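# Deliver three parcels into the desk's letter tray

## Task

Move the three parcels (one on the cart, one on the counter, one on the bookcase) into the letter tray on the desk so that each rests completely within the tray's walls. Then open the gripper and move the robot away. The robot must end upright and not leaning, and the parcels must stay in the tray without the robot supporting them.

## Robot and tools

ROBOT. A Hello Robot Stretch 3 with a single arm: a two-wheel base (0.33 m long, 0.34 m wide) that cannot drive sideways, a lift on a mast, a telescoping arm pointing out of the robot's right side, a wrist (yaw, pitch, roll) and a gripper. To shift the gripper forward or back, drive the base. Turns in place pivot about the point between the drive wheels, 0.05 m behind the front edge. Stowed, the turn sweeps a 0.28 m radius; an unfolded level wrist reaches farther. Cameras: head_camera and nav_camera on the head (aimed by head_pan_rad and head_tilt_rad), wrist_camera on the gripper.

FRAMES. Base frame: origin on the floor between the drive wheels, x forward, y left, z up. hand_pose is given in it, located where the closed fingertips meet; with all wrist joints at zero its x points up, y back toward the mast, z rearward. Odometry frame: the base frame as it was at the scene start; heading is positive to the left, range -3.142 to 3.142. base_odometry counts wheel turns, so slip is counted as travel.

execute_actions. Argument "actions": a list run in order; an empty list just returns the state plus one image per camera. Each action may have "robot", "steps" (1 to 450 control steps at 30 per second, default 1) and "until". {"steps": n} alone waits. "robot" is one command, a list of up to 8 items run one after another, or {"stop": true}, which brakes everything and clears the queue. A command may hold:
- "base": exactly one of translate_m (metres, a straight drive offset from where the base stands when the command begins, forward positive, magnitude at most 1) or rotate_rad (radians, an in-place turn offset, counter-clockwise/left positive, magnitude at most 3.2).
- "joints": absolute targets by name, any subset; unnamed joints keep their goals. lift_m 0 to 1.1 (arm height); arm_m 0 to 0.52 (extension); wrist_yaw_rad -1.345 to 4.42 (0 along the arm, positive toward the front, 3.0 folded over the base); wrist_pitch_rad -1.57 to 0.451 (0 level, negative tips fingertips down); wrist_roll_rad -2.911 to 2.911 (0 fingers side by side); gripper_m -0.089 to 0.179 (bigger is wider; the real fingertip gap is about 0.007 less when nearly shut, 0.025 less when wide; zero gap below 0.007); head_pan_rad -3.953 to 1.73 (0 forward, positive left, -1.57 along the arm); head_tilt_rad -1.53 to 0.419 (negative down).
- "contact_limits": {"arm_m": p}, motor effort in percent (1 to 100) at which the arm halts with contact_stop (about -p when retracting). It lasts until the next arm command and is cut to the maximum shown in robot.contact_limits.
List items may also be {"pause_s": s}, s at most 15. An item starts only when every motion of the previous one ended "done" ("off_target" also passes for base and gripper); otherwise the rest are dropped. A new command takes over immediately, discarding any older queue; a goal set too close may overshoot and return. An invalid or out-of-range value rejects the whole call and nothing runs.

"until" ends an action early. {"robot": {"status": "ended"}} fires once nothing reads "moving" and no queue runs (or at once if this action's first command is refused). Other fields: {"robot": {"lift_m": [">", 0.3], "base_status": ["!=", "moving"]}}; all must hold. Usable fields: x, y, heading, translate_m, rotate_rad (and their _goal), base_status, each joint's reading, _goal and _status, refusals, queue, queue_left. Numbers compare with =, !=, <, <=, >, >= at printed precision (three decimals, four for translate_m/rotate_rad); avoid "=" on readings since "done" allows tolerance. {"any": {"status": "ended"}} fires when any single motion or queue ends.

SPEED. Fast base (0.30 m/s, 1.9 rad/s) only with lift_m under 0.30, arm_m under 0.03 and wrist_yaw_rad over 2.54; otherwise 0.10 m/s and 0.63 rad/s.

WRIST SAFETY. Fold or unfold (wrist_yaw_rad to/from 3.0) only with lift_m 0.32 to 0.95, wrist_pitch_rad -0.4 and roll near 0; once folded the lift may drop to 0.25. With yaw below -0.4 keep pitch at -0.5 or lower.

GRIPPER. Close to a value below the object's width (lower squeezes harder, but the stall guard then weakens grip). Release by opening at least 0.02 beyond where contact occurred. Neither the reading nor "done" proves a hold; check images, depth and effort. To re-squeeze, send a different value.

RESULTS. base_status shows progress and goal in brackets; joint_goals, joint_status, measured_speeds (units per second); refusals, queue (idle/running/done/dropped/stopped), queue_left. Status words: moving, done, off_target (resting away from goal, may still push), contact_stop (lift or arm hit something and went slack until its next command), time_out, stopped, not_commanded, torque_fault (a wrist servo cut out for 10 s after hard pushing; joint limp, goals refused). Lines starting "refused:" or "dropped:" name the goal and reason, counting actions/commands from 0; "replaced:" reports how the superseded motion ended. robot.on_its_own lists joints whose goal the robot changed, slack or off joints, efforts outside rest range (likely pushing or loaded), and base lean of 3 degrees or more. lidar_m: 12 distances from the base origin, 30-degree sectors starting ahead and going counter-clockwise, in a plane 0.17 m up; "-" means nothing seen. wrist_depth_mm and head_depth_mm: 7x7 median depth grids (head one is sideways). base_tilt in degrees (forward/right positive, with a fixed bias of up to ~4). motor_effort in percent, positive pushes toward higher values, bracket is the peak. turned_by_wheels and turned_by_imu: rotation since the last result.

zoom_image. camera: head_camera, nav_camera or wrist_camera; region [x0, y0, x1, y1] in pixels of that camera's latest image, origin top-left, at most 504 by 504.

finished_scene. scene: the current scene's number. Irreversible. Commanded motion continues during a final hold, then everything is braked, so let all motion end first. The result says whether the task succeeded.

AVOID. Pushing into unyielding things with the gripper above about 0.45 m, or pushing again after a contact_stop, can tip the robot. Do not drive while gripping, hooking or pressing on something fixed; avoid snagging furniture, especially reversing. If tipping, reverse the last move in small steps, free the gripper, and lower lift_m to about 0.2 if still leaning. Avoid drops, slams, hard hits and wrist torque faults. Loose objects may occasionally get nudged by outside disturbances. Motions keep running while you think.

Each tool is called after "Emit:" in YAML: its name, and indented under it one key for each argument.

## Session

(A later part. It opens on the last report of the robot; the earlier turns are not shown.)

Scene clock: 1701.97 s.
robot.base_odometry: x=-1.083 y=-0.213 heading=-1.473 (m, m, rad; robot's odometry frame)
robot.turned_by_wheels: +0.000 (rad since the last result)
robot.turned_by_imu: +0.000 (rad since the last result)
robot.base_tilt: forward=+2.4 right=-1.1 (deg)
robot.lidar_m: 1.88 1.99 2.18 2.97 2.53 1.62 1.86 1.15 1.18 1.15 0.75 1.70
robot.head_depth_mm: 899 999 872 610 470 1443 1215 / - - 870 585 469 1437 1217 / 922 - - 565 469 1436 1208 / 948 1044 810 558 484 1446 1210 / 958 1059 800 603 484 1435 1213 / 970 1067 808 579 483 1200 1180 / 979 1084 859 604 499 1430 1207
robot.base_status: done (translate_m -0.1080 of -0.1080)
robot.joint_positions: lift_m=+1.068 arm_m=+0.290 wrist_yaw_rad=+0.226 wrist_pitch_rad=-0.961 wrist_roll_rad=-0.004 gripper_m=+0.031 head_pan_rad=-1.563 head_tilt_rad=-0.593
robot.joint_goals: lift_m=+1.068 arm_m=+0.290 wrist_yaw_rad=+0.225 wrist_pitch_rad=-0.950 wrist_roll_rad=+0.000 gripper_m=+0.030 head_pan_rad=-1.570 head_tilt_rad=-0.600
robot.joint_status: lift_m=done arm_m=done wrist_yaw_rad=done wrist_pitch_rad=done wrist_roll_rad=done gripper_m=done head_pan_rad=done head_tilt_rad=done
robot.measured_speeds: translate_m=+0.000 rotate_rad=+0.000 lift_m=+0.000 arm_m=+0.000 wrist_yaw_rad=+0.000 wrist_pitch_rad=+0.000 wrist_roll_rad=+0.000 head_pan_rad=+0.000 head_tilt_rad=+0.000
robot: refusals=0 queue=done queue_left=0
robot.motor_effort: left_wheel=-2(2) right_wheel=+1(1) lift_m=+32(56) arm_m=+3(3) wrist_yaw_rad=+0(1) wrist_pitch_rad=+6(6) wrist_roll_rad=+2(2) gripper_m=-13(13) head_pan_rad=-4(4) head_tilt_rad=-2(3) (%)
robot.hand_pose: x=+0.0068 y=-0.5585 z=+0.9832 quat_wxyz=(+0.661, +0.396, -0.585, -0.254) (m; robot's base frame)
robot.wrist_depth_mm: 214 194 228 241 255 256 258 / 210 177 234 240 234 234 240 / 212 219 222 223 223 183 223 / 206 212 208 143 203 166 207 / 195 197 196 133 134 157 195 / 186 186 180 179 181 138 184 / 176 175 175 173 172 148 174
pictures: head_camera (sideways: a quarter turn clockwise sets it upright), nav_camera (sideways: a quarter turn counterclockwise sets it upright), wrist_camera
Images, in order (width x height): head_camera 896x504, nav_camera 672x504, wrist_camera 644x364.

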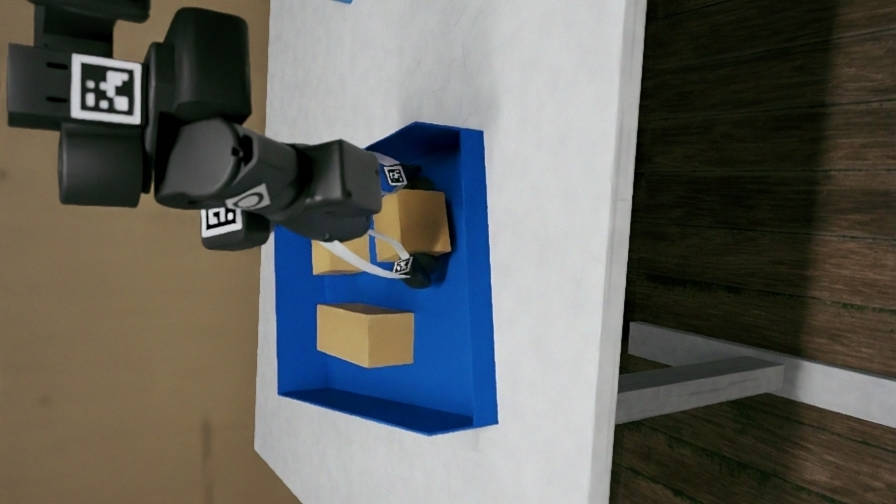

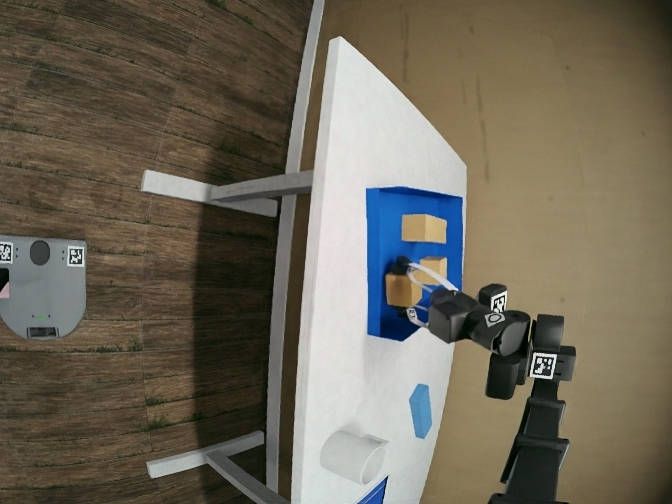

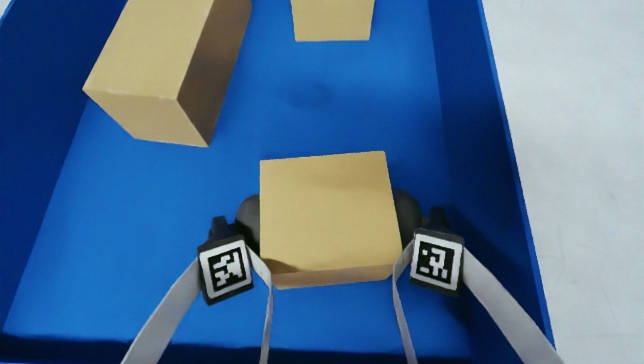

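No sign of contact yet: pitch and pitch effort are unchanged. Wrist depth puts the tray floor at z ≈ 0.941, which leaves the parcel's bottom about 0.01–0.02 m above it. I'll lower a further 0.012 m so it isn't dropped.

Emit:
execute_actions:
  actions:
    - {"robot": {"joints": {"lift_m": 1.056}}, "steps": 100, "until": {"robot": {"status": "ended"}}}

Scene clock: 1707.87 s.
robot.base_odometry: x=-1.083 y=-0.213 heading=-1.473 (m, m, rad; robot's odometry frame)
robot.turned_by_wheels: +0.000 (rad since the last result)
robot.turned_by_imu: +0.000 (rad since the last result)
robot.base_tilt: forward=+2.6 right=-1.2 (deg)
robot.lidar_m: 1.88 1.99 2.19 2.97 2.53 1.62 1.86 1.15 1.18 1.15 0.75 1.70
robot.head_depth_mm: 900 1005 873 612 470 1439 1218 / 911 - 843 587 469 1443 1211 / 933 - - 561 468 1433 1208 / 953 1049 812 554 484 1434 1219 / 958 1063 806 603 483 1440 1219 / 971 1079 809 578 483 1197 1180 / 979 1086 861 605 500 1432 1211
robot.base_status: done (translate_m -0.1080 of -0.1080)
robot.joint_positions: lift_m=+1.057 arm_m=+0.290 wrist_yaw_rad=+0.226 wrist_pitch_rad=-0.954 wrist_roll_rad=-0.004 gripper_m=+0.031 head_pan_rad=-1.563 head_tilt_rad=-0.593
robot.joint_goals: lift_m=+1.056 arm_m=+0.290 wrist_yaw_rad=+0.225 wrist_pitch_rad=-0.950 wrist_roll_rad=+0.000 gripper_m=+0.030 head_pan_rad=-1.570 head_tilt_rad=-0.600
robot.joint_status: lift_m=done arm_m=done wrist_yaw_rad=done wrist_pitch_rad=done wrist_roll_rad=done gripper_m=done head_pan_rad=done head_tilt_rad=done
robot.measured_speeds: translate_m=+0.000 rotate_rad=+0.000 lift_m=+0.000 arm_m=+0.000 wrist_yaw_rad=+0.000 wrist_pitch_rad=+0.000 wrist_roll_rad=+0.000 head_pan_rad=+0.000 head_tilt_rad=+0.000
robot: refusals=0 queue=done queue_left=0
robot.motor_effort: left_wheel=-2(2) right_wheel=+2(1) lift_m=+25(32) arm_m=+2(2) wrist_yaw_rad=-1(1) wrist_pitch_rad=+2(6) wrist_roll_rad=+2(2) gripper_m=-13(13) head_pan_rad=-4(4) head_tilt_rad=-2(2) (%)
robot.hand_pose: x=+0.0072 y=-0.5600 z=+0.9723 quat_wxyz=(+0.662, +0.394, -0.586, -0.251) (m; robot's base frame)
robot.wrist_depth_mm: 214 179 227 241 243 239 248 / 202 168 222 228 227 185 229 / 210 209 210 213 210 167 212 / 199 201 198 142 195 153 198 / 187 186 186 133 134 140 184 / 176 176 171 170 172 129 174 / 166 165 165 164 163 148 162
pictures: head_camera (sideways: a quarter turn clockwise sets it upright), nav_camera (sideways: a quarter turn counterclockwise sets it upright), wrist_camera
Images, in order (width x height): head_camera 896x504, nav_camera 672x504, wrist_camera 644x364.

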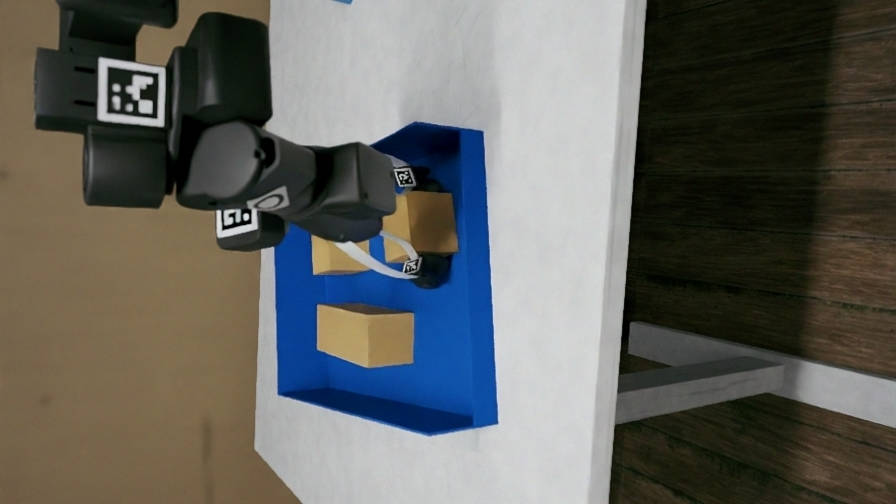

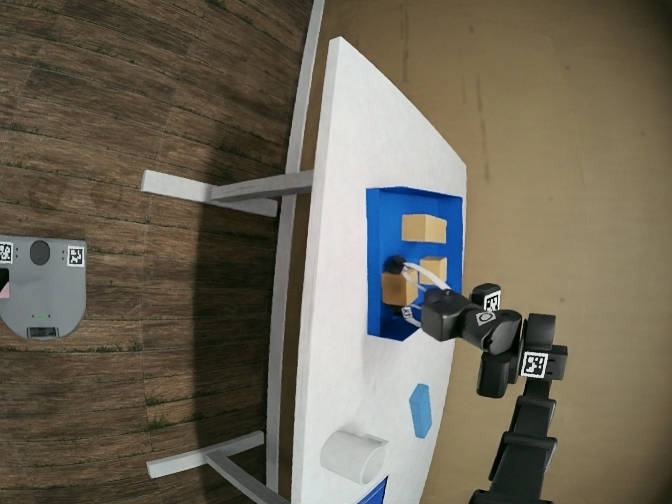

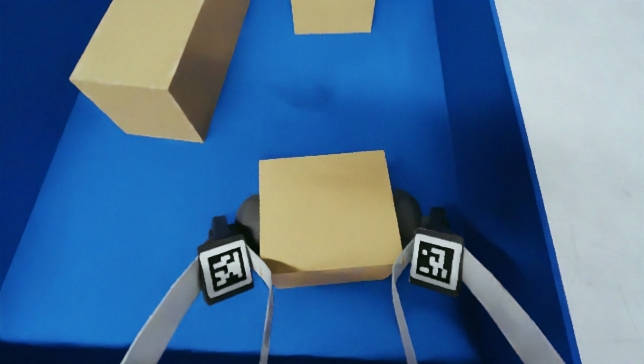

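Now there are mild touchdown hints: pitch eased from −0.961 to −0.954, and pitch effort fell from 6 to 2. Releasing and lifting clear.

Emit:
execute_actions:
  actions:
    - {"robot": {"joints": {"gripper_m": 0.085}}, "steps": 60, "until": {"robot": {"status": "ended"}}}
    - {"steps": 10}
    - {"robot": {"joints": {"lift_m": 1.1}}, "steps": 120, "until": {"robot": {"status": "ended"}}}

Scene clock: 1714.33 s.
robot.base_odometry: x=-1.083 y=-0.213 heading=-1.473 (m, m, rad; robot's odometry frame)
robot.turned_by_wheels: +0.000 (rad since the last result)
robot.turned_by_imu: +0.000 (rad since the last result)
robot.base_tilt: forward=+2.6 right=-1.2 (deg)
robot.lidar_m: 1.88 2.00 2.18 2.96 2.54 1.62 1.86 1.15 1.18 1.15 0.75 1.70
robot.head_depth_mm: - 1043 876 612 470 1445 1223 / - 1058 868 586 470 1446 1209 / - - 737 578 469 1449 1214 / 952 1056 732 565 483 1438 1208 / 959 1064 806 604 483 1438 1218 / 973 1081 808 576 482 1200 1182 / 979 1084 854 606 501 1437 1206
robot.base_status: done (translate_m -0.1080 of -0.1080)
robot.joint_positions: lift_m=+1.100 arm_m=+0.290 wrist_yaw_rad=+0.226 wrist_pitch_rad=-0.957 wrist_roll_rad=-0.004 gripper_m=+0.085 head_pan_rad=-1.563 head_tilt_rad=-0.593
robot.joint_goals: lift_m=+1.100 arm_m=+0.290 wrist_yaw_rad=+0.225 wrist_pitch_rad=-0.950 wrist_roll_rad=+0.000 gripper_m=+0.085 head_pan_rad=-1.570 head_tilt_rad=-0.600
robot.joint_status: lift_m=done arm_m=done wrist_yaw_rad=done wrist_pitch_rad=done wrist_roll_rad=done gripper_m=done head_pan_rad=done head_tilt_rad=done
robot.measured_speeds: translate_m=+0.000 rotate_rad=+0.000 lift_m=+0.000 arm_m=+0.000 wrist_yaw_rad=+0.000 wrist_pitch_rad=+0.000 wrist_roll_rad=+0.000 head_pan_rad=+0.000 head_tilt_rad=+0.000
robot: refusals=0 queue=done queue_left=0
robot.motor_effort: left_wheel=-2(2) right_wheel=+2(1) lift_m=+54(54) arm_m=+3(2) wrist_yaw_rad=-1(1) wrist_pitch_rad=+4(3) wrist_roll_rad=+2(3) gripper_m=+1(82) head_pan_rad=-4(4) head_tilt_rad=-1(3) (%)
robot.hand_pose: x=+0.0070 y=-0.5592 z=+1.0150 quat_wxyz=(+0.662, +0.395, -0.585, -0.253) (m; robot's base frame)
robot.wrist_depth_mm: 311 260 242 245 295 305 301 / 223 226 241 279 272 282 280 / 212 219 253 262 255 260 260 / 212 247 245 244 239 240 243 / 214 229 231 177 225 228 227 / 211 217 213 199 213 214 214 / 204 204 204 203 202 161 201
pictures: head_camera (sideways: a quarter turn clockwise sets it upright), nav_camera (sideways: a quarter turn counterclockwise sets it upright), wrist_camera
Images, in order (width x height): head_camera 896x504, nav_camera 672x504, wrist_camera 644x364.

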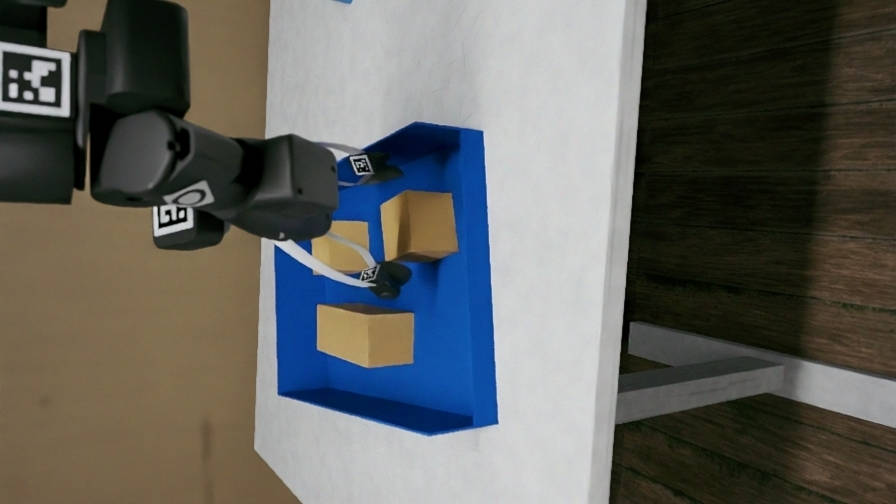

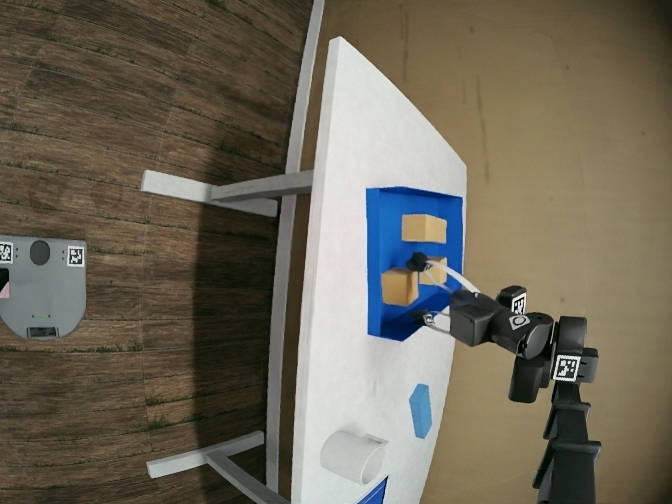

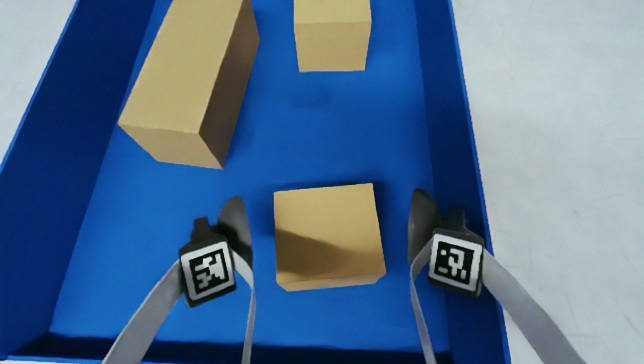

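All three parcels are now inside the tray and clear of the walls. I'll move the gripper clear and stow it in the safe order, pitching up before retracting.

Emit:
execute_actions:
  actions:
    - {"robot": [{"joints": {"wrist_pitch_rad": -0.4}}, {"joints": {"arm_m": 0.0}}, {"joints": {"wrist_yaw_rad": 1.0, "wrist_roll_rad": 0.0}}, {"joints": {"lift_m": 0.9}}, {"joints": {"wrist_yaw_rad": 3.0}}, {"joints": {"lift_m": 0.28}}], "steps": 450, "until": {"robot": {"status": "ended"}}}

Scene clock: 1734.17 s.
robot.base_odometry: x=-1.083 y=-0.213 heading=-1.473 (m, m, rad; robot's odometry frame)
robot.turned_by_wheels: +0.000 (rad since the last result)
robot.turned_by_imu: +0.001 (rad since the last result)
robot.base_tilt: forward=+2.5 right=-1.1 (deg)
robot.lidar_m: 1.88 1.99 2.19 2.97 2.53 1.62 1.86 1.15 1.19 1.15 0.75 1.70
robot.head_depth_mm: 923 1019 871 609 470 1449 1211 / 937 1031 869 586 469 1444 1211 / 943 1039 814 582 469 1442 1213 / 947 1051 806 566 484 1443 1217 / 957 1064 804 601 484 1436 1212 / 968 1076 805 578 482 1190 1179 / 976 1085 859 603 499 1433 1214
robot.base_status: done (translate_m -0.1080 of -0.1080)
robot.joint_positions: lift_m=+0.410 arm_m=+0.001 wrist_yaw_rad=+2.998 wrist_pitch_rad=-0.419 wrist_roll_rad=-0.004 gripper_m=+0.085 head_pan_rad=-1.563 head_tilt_rad=-0.593
robot.joint_goals: lift_m=+0.280 arm_m=+0.000 wrist_yaw_rad=+3.000 wrist_pitch_rad=-0.400 wrist_roll_rad=+0.000 gripper_m=+0.085 head_pan_rad=-1.570 head_tilt_rad=-0.600
robot.joint_status: lift_m=moving arm_m=done wrist_yaw_rad=done wrist_pitch_rad=done wrist_roll_rad=done gripper_m=done head_pan_rad=done head_tilt_rad=done
robot.measured_speeds: translate_m=+0.000 rotate_rad=+0.000 lift_m=-0.110 arm_m=+0.000 wrist_yaw_rad=+0.000 wrist_pitch_rad=+0.000 wrist_roll_rad=+0.000 head_pan_rad=+0.000 head_tilt_rad=+0.000
robot: refusals=0 queue=running queue_left=0
robot.motor_effort: left_wheel=-2(2) right_wheel=+1(1) lift_m=+30(54) arm_m=-2(5) wrist_yaw_rad=+1(3) wrist_pitch_rad=+10(10) wrist_roll_rad=+2(3) gripper_m=-1(0) head_pan_rad=-4(4) head_tilt_rad=-1(2) (%)
robot.hand_pose: x=+0.0108 y=+0.0760 z=+0.4223 quat_wxyz=(+0.196, +0.699, +0.098, +0.681) (m; robot's base frame)
robot.wrist_depth_mm: - - - - - - - / - - - - - - - / - - - - - - - / 975 954 923 920 927 926 902 / 792 798 774 753 760 756 739 / 657 662 651 649 639 624 623 / 568 574 568 574 558 552 549
pictures: head_camera (sideways: a quarter turn clockwise sets it upright), nav_camera (sideways: a quarter turn counterclockwise sets it upright), wrist_camera
Images, in order (width x height): head_camera 896x504, nav_camera 672x504, wrist_camera 644x364.

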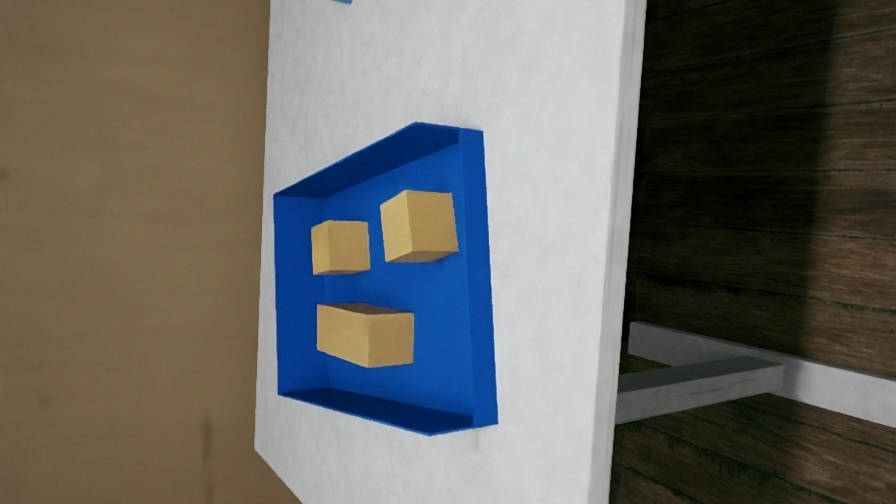

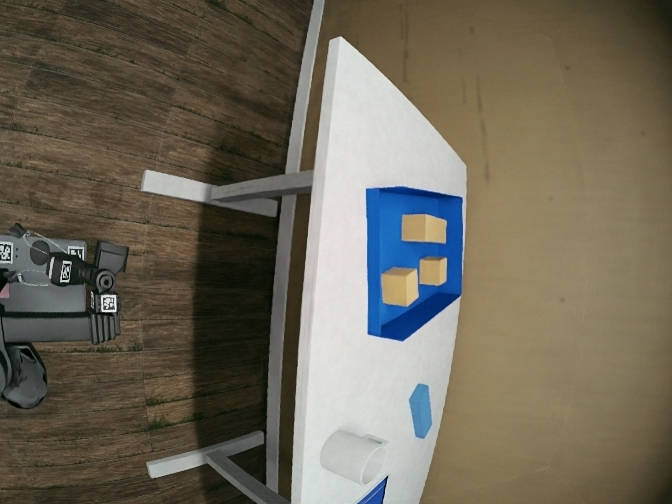

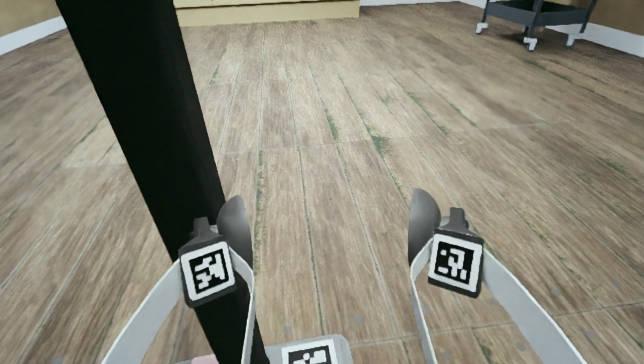

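The gripper is clear, and the head view shows all three parcels inside the tray walls. The lift is still descending, so I'll wait for it to stop before finishing.

Emit:
execute_actions:
  actions:
    - {"steps": 90, "until": {"robot": {"status": "ended"}}}

Scene clock: 1736.37 s.
robot.base_odometry: x=-1.083 y=-0.213 heading=-1.473 (m, m, rad; robot's odometry frame)
robot.turned_by_wheels: +0.000 (rad since the last result)
robot.turned_by_imu: +0.000 (rad since the last result)
robot.base_tilt: forward=+2.5 right=-1.2 (deg)
robot.lidar_m: 1.87 1.99 2.19 2.97 2.54 1.63 1.86 1.15 1.18 1.15 0.75 1.70
robot.head_depth_mm: 928 1016 870 610 471 1452 1221 / 933 1033 869 584 471 1436 1212 / 936 1042 817 582 469 1437 1210 / 951 1049 808 566 485 1443 1207 / 955 1061 803 604 484 1423 1201 / 966 1070 811 575 483 1197 1186 / 982 1089 860 604 499 1442 1203
robot.base_status: done (translate_m -0.1080 of -0.1080)
robot.joint_positions: lift_m=+0.280 arm_m=+0.001 wrist_yaw_rad=+2.998 wrist_pitch_rad=-0.419 wrist_roll_rad=-0.004 gripper_m=+0.085 head_pan_rad=-1.563 head_tilt_rad=-0.593
robot.joint_goals: lift_m=+0.280 arm_m=+0.000 wrist_yaw_rad=+3.000 wrist_pitch_rad=-0.400 wrist_roll_rad=+0.000 gripper_m=+0.085 head_pan_rad=-1.570 head_tilt_rad=-0.600
robot.joint_status: lift_m=done arm_m=done wrist_yaw_rad=done wrist_pitch_rad=done wrist_roll_rad=done gripper_m=done head_pan_rad=done head_tilt_rad=done
robot.measured_speeds: translate_m=+0.000 rotate_rad=+0.000 lift_m=+0.000 arm_m=+0.000 wrist_yaw_rad=+0.000 wrist_pitch_rad=+0.000 wrist_roll_rad=+0.000 head_pan_rad=+0.000 head_tilt_rad=+0.000
robot: refusals=0 queue=done queue_left=0
robot.motor_effort: left_wheel=-2(2) right_wheel=+1(0) lift_m=+31(31) arm_m=-3(3) wrist_yaw_rad=+1(1) wrist_pitch_rad=+10(10) wrist_roll_rad=+2(3) gripper_m=-1(1) head_pan_rad=-4(5) head_tilt_rad=-2(1) (%)
robot.hand_pose: x=+0.0108 y=+0.0760 z=+0.2928 quat_wxyz=(+0.196, +0.699, +0.098, +0.681) (m; robot's base frame)
robot.wrist_depth_mm: - - - - - - - / - - - - - - - / 954 - 914 895 886 881 847 / 734 723 706 711 691 689 678 / 595 590 584 583 568 570 555 / 509 521 - 519 472 476 482 / 451 - - - 425 416 413
pictures: head_camera (sideways: a quarter turn clockwise sets it upright), nav_camera (sideways: a quarter turn counterclockwise sets it upright), wrist_camera
Images, in order (width x height): head_camera 896x504, nav_camera 672x504, wrist_camera 644x364.

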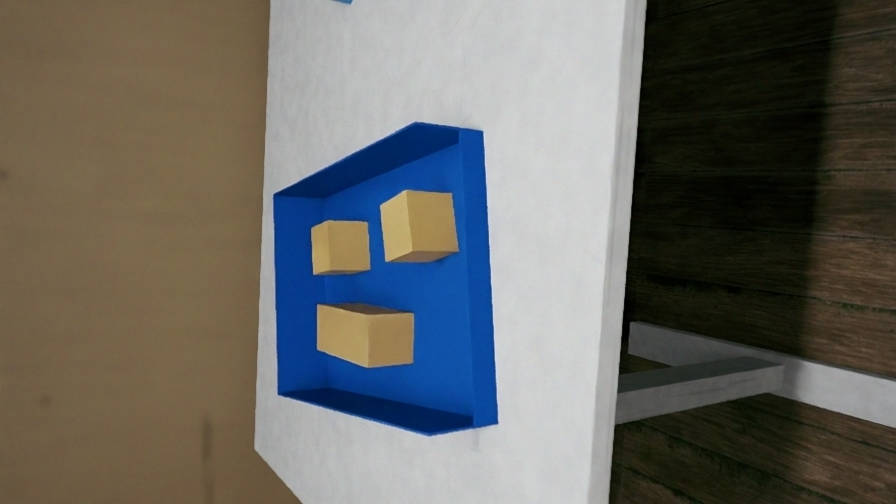

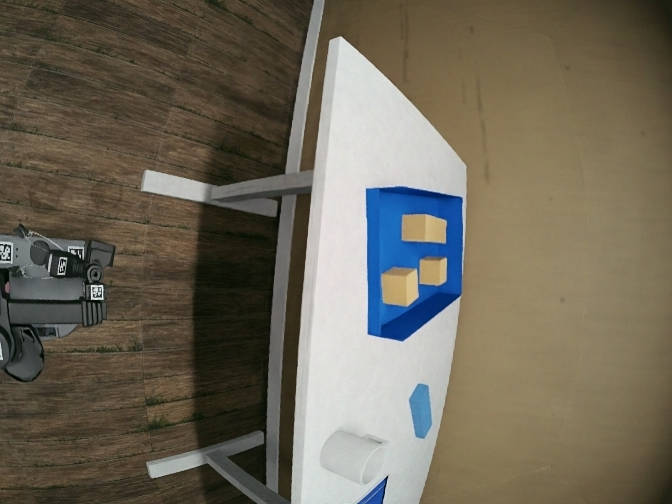

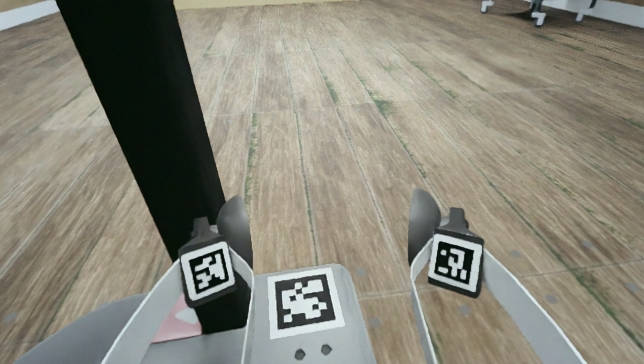

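All motion has stopped, the robot is stowed and upright, and all three parcels rest inside the tray. Finishing scene 1.

Emit:
finished_scene:
  scene: 1

The scene is finished: the task was done.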